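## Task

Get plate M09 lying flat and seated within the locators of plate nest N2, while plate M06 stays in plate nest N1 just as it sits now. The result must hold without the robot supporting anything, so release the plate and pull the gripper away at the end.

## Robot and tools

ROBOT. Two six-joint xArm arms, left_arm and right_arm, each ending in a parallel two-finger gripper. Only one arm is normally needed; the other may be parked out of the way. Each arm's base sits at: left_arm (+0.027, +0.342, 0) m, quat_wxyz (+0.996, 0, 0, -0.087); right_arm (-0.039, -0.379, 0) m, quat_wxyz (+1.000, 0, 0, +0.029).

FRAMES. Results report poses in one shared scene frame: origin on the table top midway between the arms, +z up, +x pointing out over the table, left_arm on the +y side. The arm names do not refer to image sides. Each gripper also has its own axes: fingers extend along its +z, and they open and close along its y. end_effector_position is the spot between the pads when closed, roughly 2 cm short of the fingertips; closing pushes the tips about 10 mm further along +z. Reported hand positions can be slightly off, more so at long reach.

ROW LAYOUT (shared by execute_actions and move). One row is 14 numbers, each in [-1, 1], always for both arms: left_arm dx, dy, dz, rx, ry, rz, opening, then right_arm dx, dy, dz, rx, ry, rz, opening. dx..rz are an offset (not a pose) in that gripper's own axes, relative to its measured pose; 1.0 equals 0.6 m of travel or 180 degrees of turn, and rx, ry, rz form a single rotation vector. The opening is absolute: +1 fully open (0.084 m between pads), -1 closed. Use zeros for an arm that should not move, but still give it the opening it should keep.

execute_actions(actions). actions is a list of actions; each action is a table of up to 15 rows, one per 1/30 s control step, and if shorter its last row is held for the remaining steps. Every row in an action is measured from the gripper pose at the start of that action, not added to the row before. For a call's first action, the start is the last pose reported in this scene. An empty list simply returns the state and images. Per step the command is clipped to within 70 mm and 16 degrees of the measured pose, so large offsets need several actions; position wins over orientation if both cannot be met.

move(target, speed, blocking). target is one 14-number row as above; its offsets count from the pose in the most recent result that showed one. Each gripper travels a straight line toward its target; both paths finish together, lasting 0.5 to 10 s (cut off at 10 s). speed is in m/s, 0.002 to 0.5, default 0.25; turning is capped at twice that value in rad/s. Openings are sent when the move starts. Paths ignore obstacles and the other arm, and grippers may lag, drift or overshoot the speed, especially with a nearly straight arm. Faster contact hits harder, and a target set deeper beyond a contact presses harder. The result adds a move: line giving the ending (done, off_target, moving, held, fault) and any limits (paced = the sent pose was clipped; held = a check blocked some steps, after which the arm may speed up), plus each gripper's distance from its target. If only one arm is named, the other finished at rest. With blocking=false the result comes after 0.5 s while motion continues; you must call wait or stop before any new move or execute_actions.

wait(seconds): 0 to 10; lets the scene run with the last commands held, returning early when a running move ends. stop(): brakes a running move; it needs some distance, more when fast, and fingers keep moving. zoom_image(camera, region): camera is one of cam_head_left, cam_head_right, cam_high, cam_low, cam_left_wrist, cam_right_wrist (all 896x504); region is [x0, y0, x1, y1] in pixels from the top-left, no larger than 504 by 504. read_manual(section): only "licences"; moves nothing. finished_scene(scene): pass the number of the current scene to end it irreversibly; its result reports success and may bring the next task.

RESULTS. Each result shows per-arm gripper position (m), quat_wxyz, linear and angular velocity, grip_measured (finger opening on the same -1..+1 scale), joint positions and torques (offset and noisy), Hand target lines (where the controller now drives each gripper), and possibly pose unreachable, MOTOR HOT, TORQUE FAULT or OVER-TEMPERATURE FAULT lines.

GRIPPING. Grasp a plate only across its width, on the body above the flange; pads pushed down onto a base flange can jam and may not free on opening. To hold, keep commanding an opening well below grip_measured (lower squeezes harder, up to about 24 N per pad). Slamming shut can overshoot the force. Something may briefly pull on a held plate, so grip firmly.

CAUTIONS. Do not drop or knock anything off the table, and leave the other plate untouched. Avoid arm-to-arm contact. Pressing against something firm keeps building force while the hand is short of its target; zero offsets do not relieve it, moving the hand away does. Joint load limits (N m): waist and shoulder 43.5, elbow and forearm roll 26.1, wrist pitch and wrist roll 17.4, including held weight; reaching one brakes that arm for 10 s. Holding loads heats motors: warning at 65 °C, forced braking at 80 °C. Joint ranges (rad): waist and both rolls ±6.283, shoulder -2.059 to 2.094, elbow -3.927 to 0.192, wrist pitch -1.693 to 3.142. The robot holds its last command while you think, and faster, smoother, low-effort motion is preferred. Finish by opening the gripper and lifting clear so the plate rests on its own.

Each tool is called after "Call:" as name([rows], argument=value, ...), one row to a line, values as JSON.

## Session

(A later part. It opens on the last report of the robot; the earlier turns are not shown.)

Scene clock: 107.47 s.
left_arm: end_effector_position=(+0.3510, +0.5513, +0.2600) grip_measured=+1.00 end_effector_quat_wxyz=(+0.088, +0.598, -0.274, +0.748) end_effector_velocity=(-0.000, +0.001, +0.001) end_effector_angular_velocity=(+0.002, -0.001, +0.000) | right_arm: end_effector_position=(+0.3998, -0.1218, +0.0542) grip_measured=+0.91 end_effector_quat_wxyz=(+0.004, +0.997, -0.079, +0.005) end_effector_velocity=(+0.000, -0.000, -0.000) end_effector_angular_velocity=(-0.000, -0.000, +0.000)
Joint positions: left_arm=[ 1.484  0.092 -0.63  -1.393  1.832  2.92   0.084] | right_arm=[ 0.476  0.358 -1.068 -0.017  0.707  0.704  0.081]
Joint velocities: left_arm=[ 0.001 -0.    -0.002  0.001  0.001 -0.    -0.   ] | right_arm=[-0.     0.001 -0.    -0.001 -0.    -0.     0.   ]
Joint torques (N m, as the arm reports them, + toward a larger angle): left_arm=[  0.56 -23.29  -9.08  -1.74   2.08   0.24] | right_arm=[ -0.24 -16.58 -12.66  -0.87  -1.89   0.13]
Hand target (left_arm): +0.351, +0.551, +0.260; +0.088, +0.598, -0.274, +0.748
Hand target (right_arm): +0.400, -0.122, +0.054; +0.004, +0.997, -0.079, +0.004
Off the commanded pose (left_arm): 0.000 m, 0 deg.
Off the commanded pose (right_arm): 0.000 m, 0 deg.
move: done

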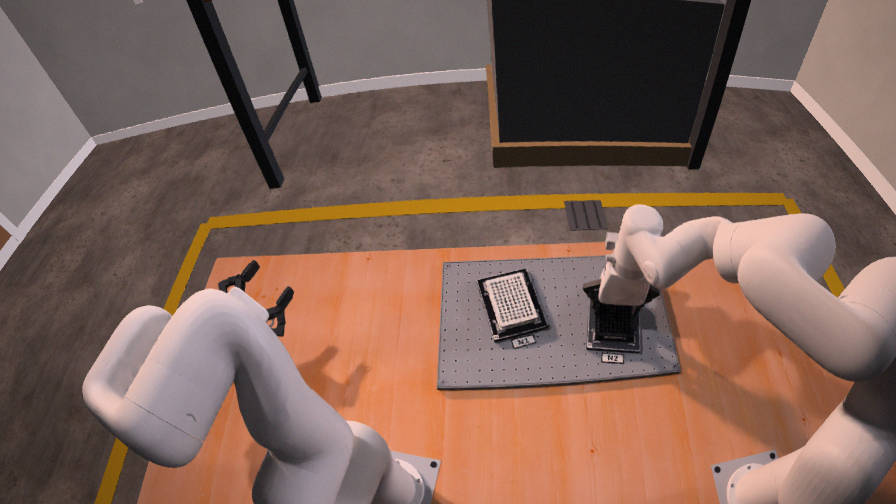

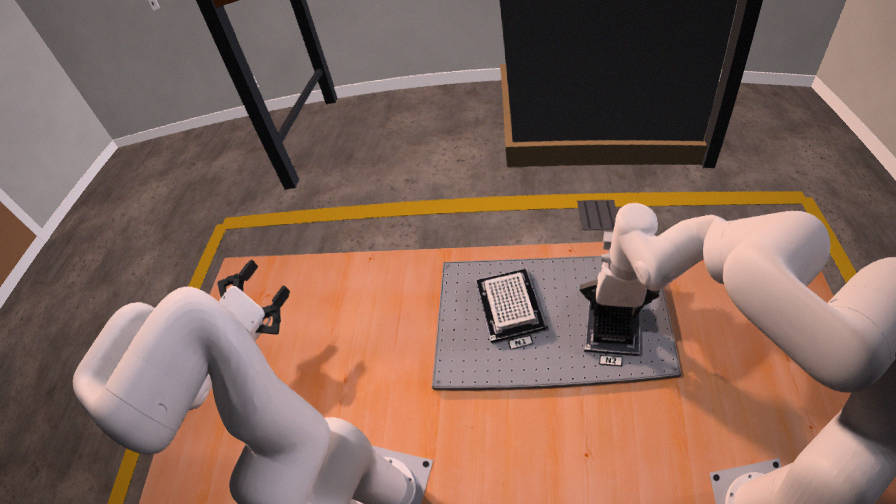

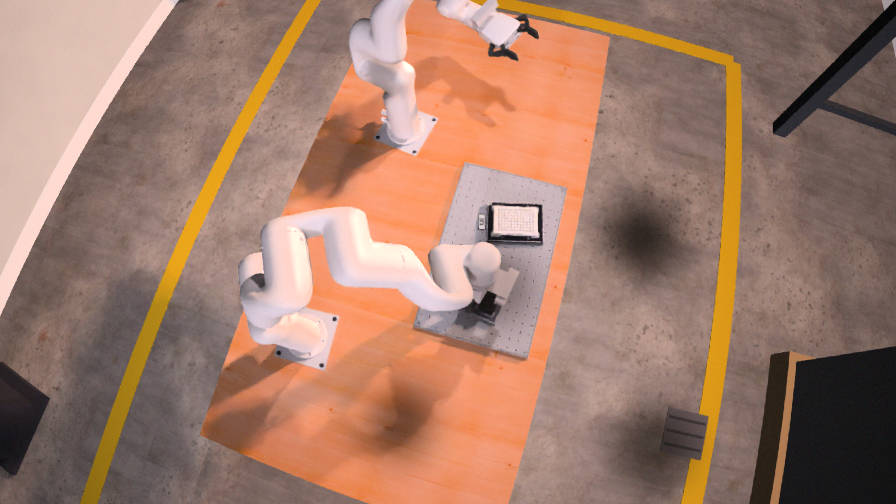

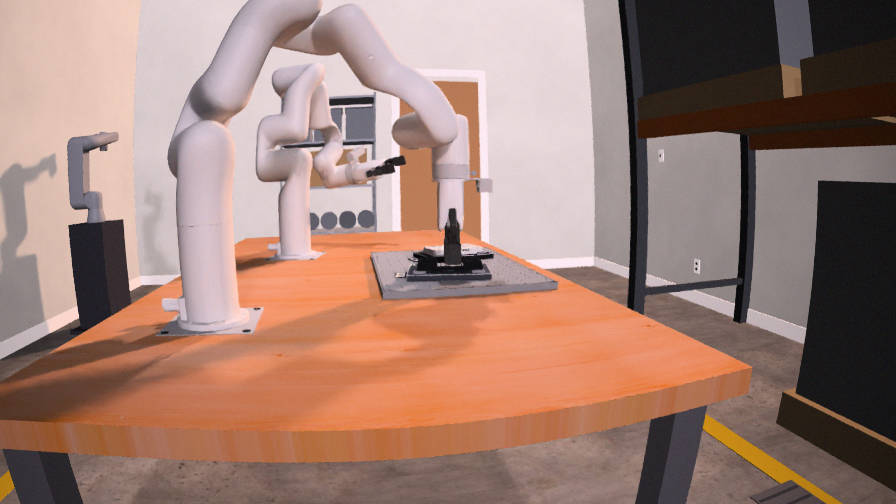

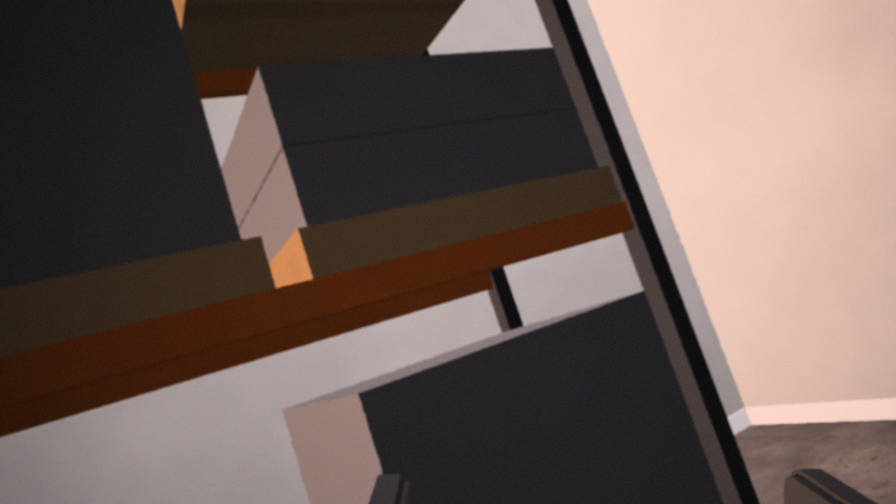

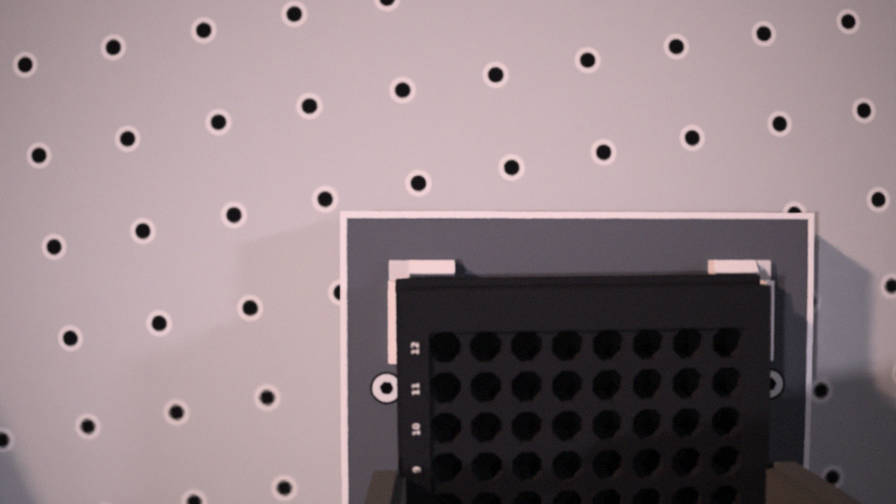

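Call:
move(target=[0,0,0,0,0,0,1,0,0,0.011,0,0,0,0.2], speed=0.004)

Call:
zoom_image(camera="cam_low", region=[380,225,520,295])

Scene clock: 114.03 s.
left_arm: end_effector_position=(+0.3510, +0.5513, +0.2600) grip_measured=+1.00 end_effector_quat_wxyz=(+0.088, +0.598, -0.274, +0.748) end_effector_velocity=(-0.000, +0.000, +0.000) end_effector_angular_velocity=(+0.002, -0.001, -0.001) | right_arm: end_effector_position=(+0.4006, -0.1217, +0.0484) grip_measured=+0.93 end_effector_quat_wxyz=(+0.003, +0.997, -0.079, +0.005) end_effector_velocity=(-0.002, -0.000, -0.004) end_effector_angular_velocity=(-0.001, +0.006, -0.003)
Joint positions: left_arm=[ 1.484  0.092 -0.63  -1.393  1.832  2.92   0.084] | right_arm=[ 0.476  0.371 -1.067 -0.017  0.69   0.704  0.082]
Joint velocities: left_arm=[ 0.001  0.001 -0.001  0.001  0.001  0.002  0.   ] | right_arm=[ 0.001  0.006  0.003  0.002 -0.004  0.003  0.001]
Joint torques (N m, as the arm reports them, + toward a larger angle): left_arm=[  1.07 -22.64  -8.98  -1.96   2.45   0.19] | right_arm=[ 3.22 -8.53 -6.02  1.24 -1.1   0.37]
Hand target (left_arm): +0.351, +0.551, +0.260; +0.088, +0.598, -0.274, +0.748
Hand target (right_arm): +0.400, -0.122, +0.048; +0.003, +0.997, -0.079, +0.005
Off the commanded pose (left_arm): 0.000 m, 0 deg.
Off the commanded pose (right_arm): 0.001 m, 0 deg.
move: done

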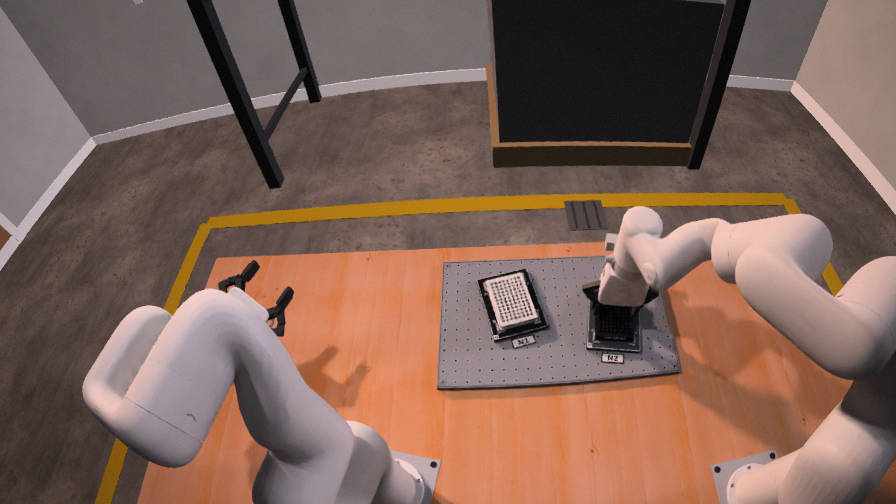

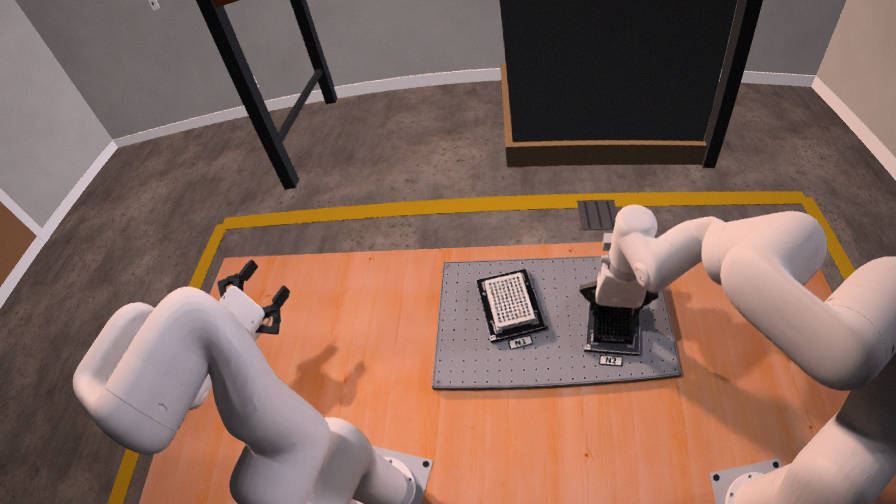

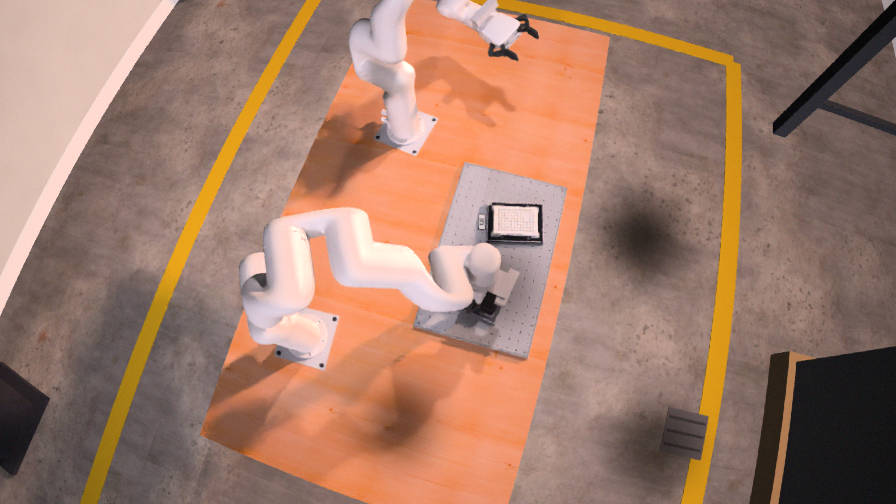

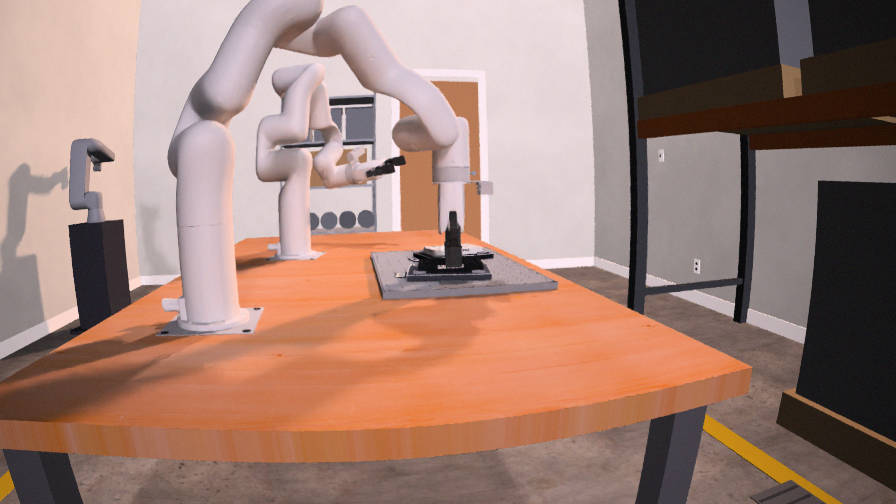

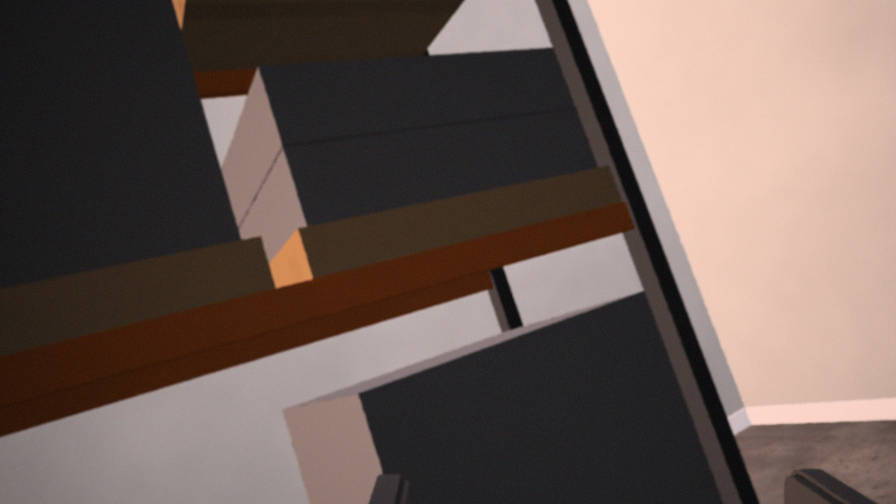

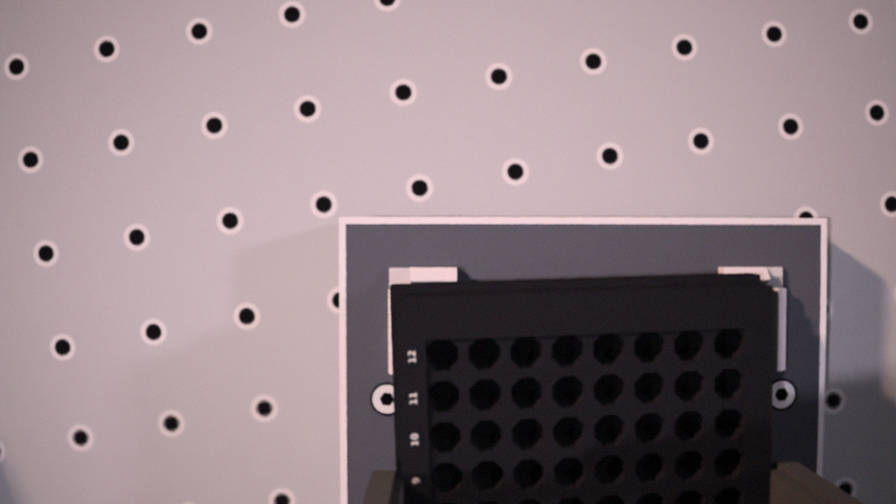

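Region (380, 225, 520, 295) of cam_low's 896x504 image, scaled by 3.600, with more detail than that image has.

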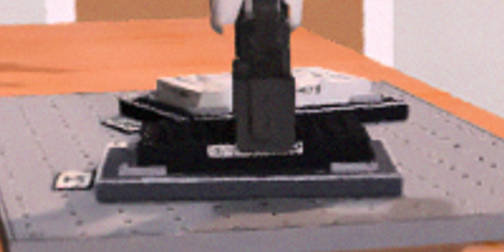

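Call:
move(target=[0,0,0,0,0,0,1,0,0,-0.002,0,0,0,1], speed=0.01)

Call:
move(target=[0,0,0,0,0,0,1,0.03,0,-0.07,0,0,0,1], speed=0.05)

Call:
zoom_image(camera="cam_low", region=[380,225,520,295])

Scene clock: 120.00 s.
left_arm: end_effector_position=(+0.3510, +0.5513, +0.2600) grip_measured=+1.00 end_effector_quat_wxyz=(+0.088, +0.598, -0.274, +0.748) end_effector_velocity=(+0.000, +0.001, +0.000) end_effector_angular_velocity=(+0.004, -0.001, +0.000) | right_arm: end_effector_position=(+0.4003, -0.1219, +0.0493) grip_measured=+1.00 end_effector_quat_wxyz=(+0.003, +0.997, -0.079, +0.005) end_effector_velocity=(+0.002, +0.001, +0.002) end_effector_angular_velocity=(+0.003, -0.005, -0.002)
Joint positions: left_arm=[ 1.484  0.092 -0.63  -1.393  1.832  2.92   0.084] | right_arm=[ 0.476  0.369 -1.067 -0.017  0.694  0.704  0.084]
Joint velocities: left_arm=[-0.     0.    -0.002  0.    -0.001  0.002  0.   ] | right_arm=[-0.    -0.002 -0.003 -0.    -0.001  0.002  0.   ]
Joint torques (N m, as the arm reports them, + toward a larger angle): left_arm=[  0.45 -22.42  -9.07  -1.65   2.08   0.2 ] | right_arm=[ -0.65 -17.25 -12.31  -0.66  -1.78  -0.04]
Hand target (left_arm): +0.351, +0.551, +0.260; +0.088, +0.598, -0.274, +0.748
Hand target (right_arm): +0.401, -0.122, +0.050; +0.003, +0.997, -0.079, +0.005
Off the commanded pose (left_arm): 0.000 m, 0 deg.
Off the commanded pose (right_arm): 0.000 m, 0 deg.
move: done

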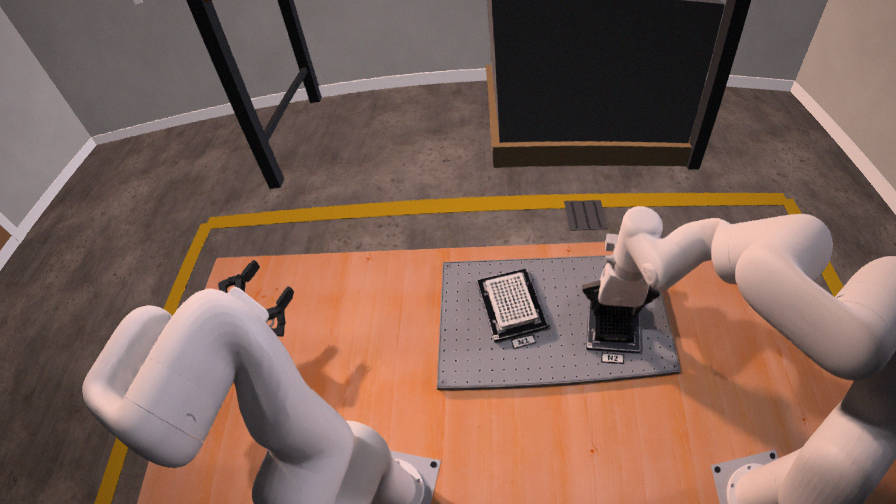

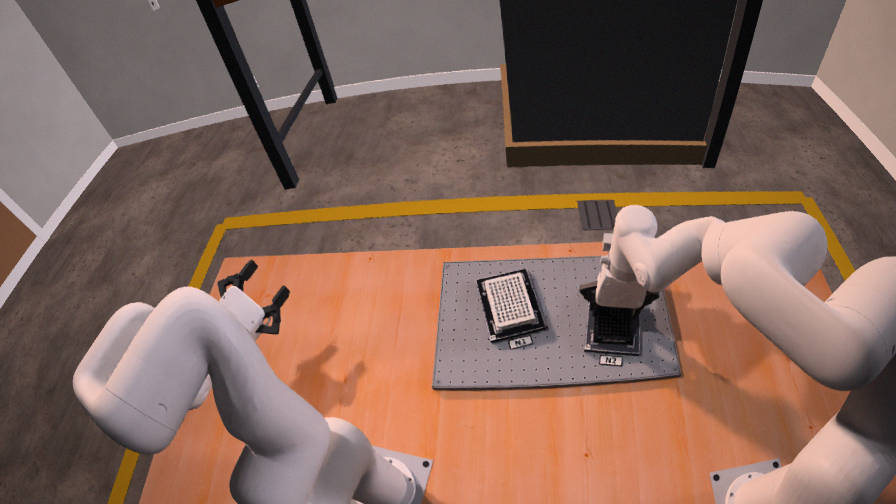

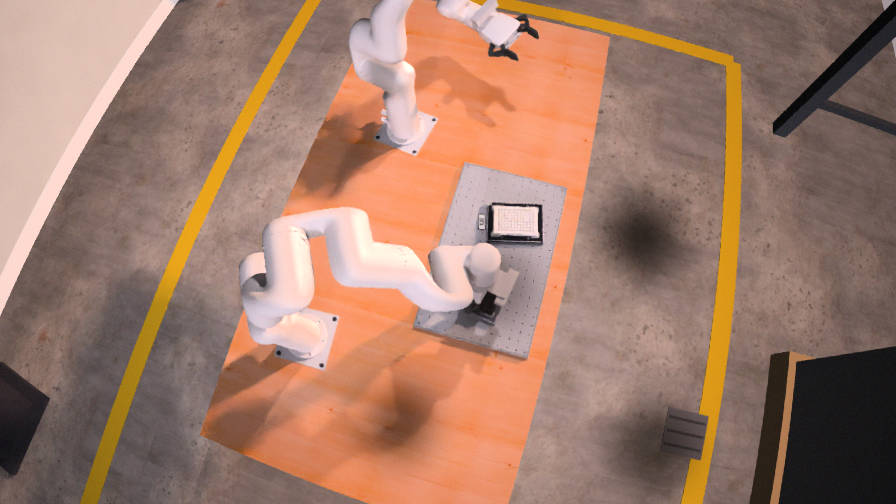

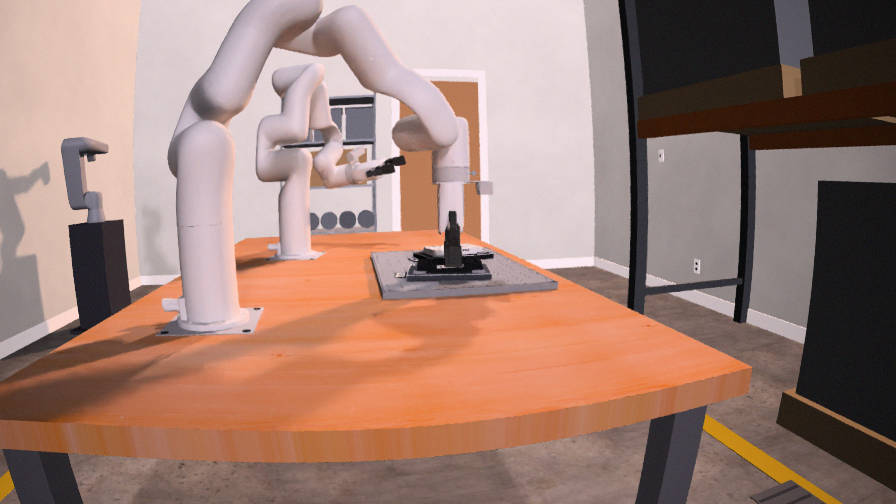

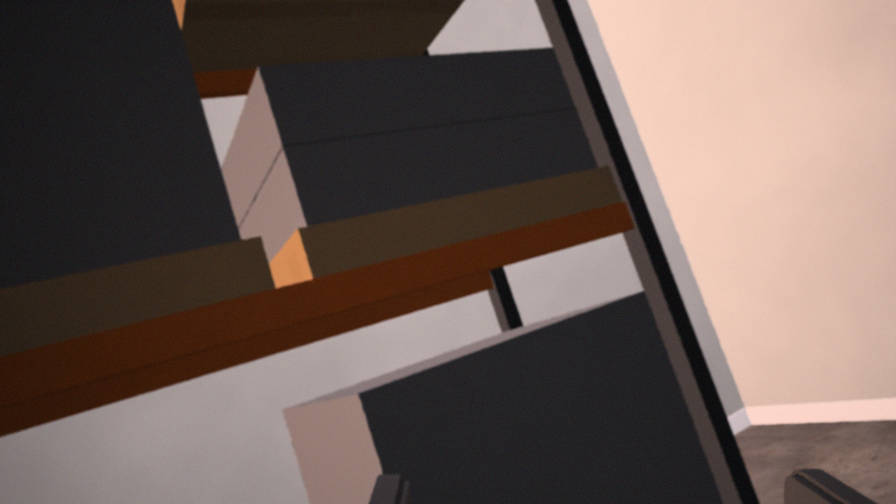

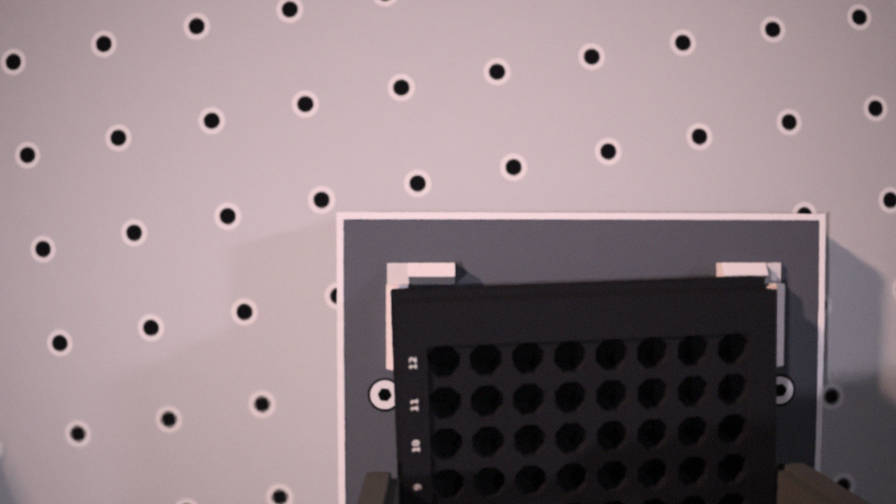

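Scene clock: 121.23 s.
left_arm: end_effector_position=(+0.3510, +0.5513, +0.2600) grip_measured=+1.00 end_effector_quat_wxyz=(+0.088, +0.598, -0.274, +0.748) end_effector_velocity=(+0.000, +0.000, +0.000) end_effector_angular_velocity=(-0.001, -0.001, +0.001) | right_arm: end_effector_position=(+0.4176, -0.1245, +0.0912) grip_measured=+1.00 end_effector_quat_wxyz=(+0.004, +0.997, -0.079, +0.005) end_effector_velocity=(-0.002, -0.001, -0.002) end_effector_angular_velocity=(-0.003, +0.006, +0.001)
Joint positions: left_arm=[ 1.484  0.092 -0.63  -1.393  1.832  2.92   0.084] | right_arm=[ 0.455  0.328 -1.149 -0.015  0.817  0.681  0.084]
Joint velocities: left_arm=[-0.    -0.     0.    -0.002  0.001 -0.    -0.   ] | right_arm=[ 0.     0.003  0.001  0.     0.002 -0.001 -0.   ]
Joint torques (N m, as the arm reports them, + toward a larger angle): left_arm=[  1.14 -22.45  -9.1   -2.02   2.37   0.16] | right_arm=[  0.37 -17.06 -14.08  -0.59  -1.89   0.21]
Hand target (left_arm): +0.351, +0.551, +0.260; +0.088, +0.598, -0.274, +0.748
Hand target (right_arm): +0.418, -0.124, +0.091; +0.003, +0.997, -0.079, +0.005
Off the commanded pose (left_arm): 0.000 m, 0 deg.
Off the commanded pose (right_arm): 0.000 m, 0 deg.
move: done

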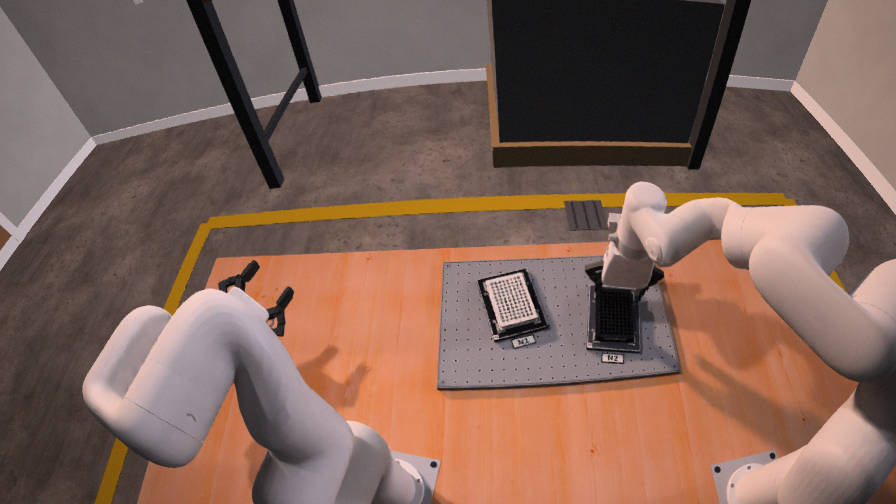

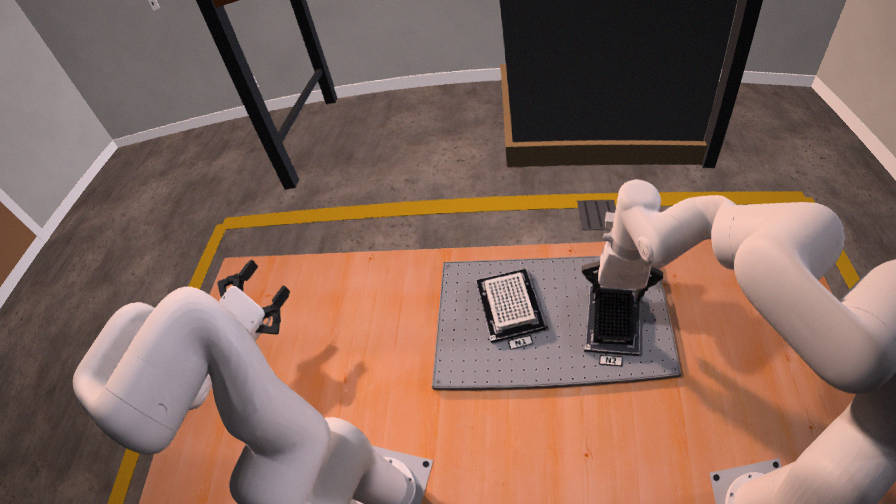

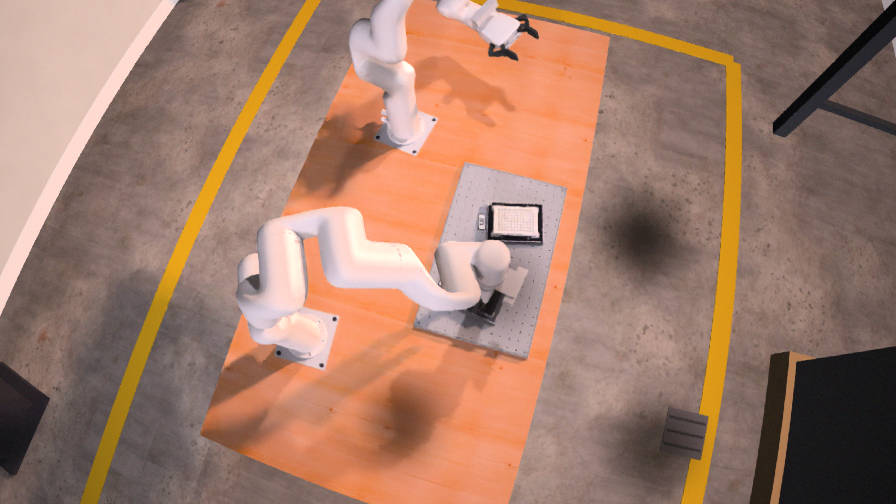

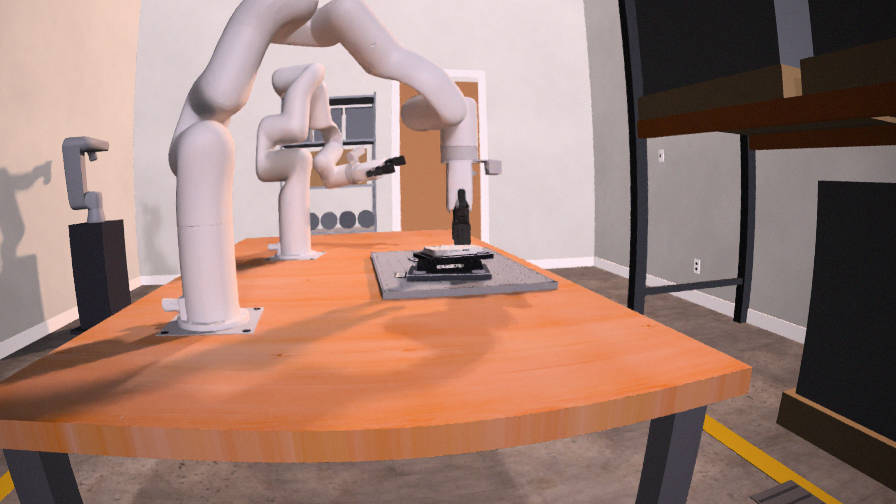

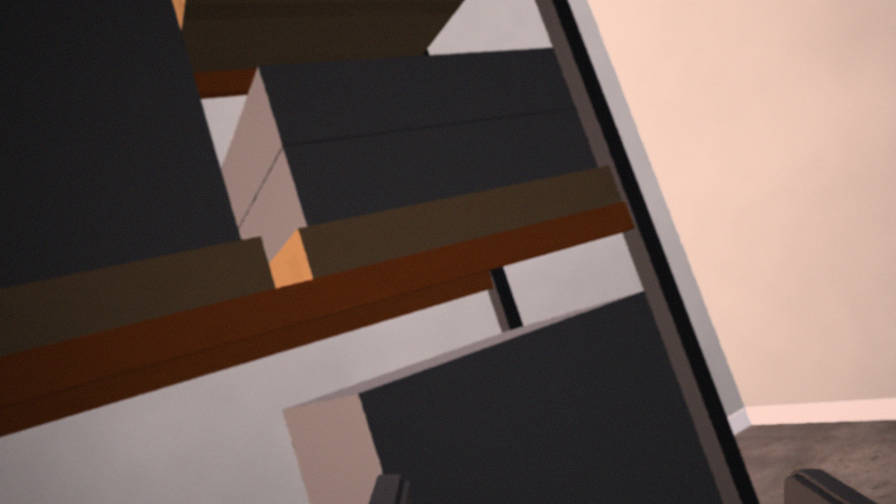

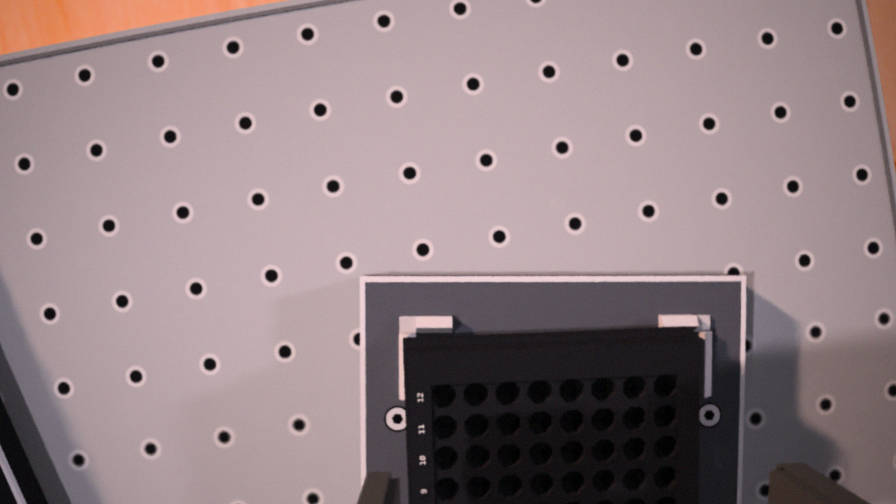

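Region (380, 225, 520, 295) of cam_low's 896x504 image, scaled by 3.600, with more detail than that image has.

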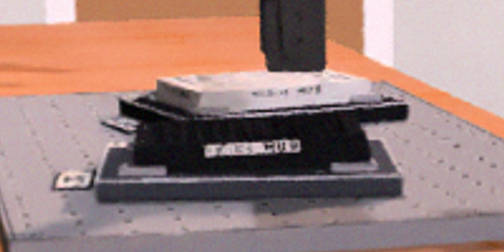

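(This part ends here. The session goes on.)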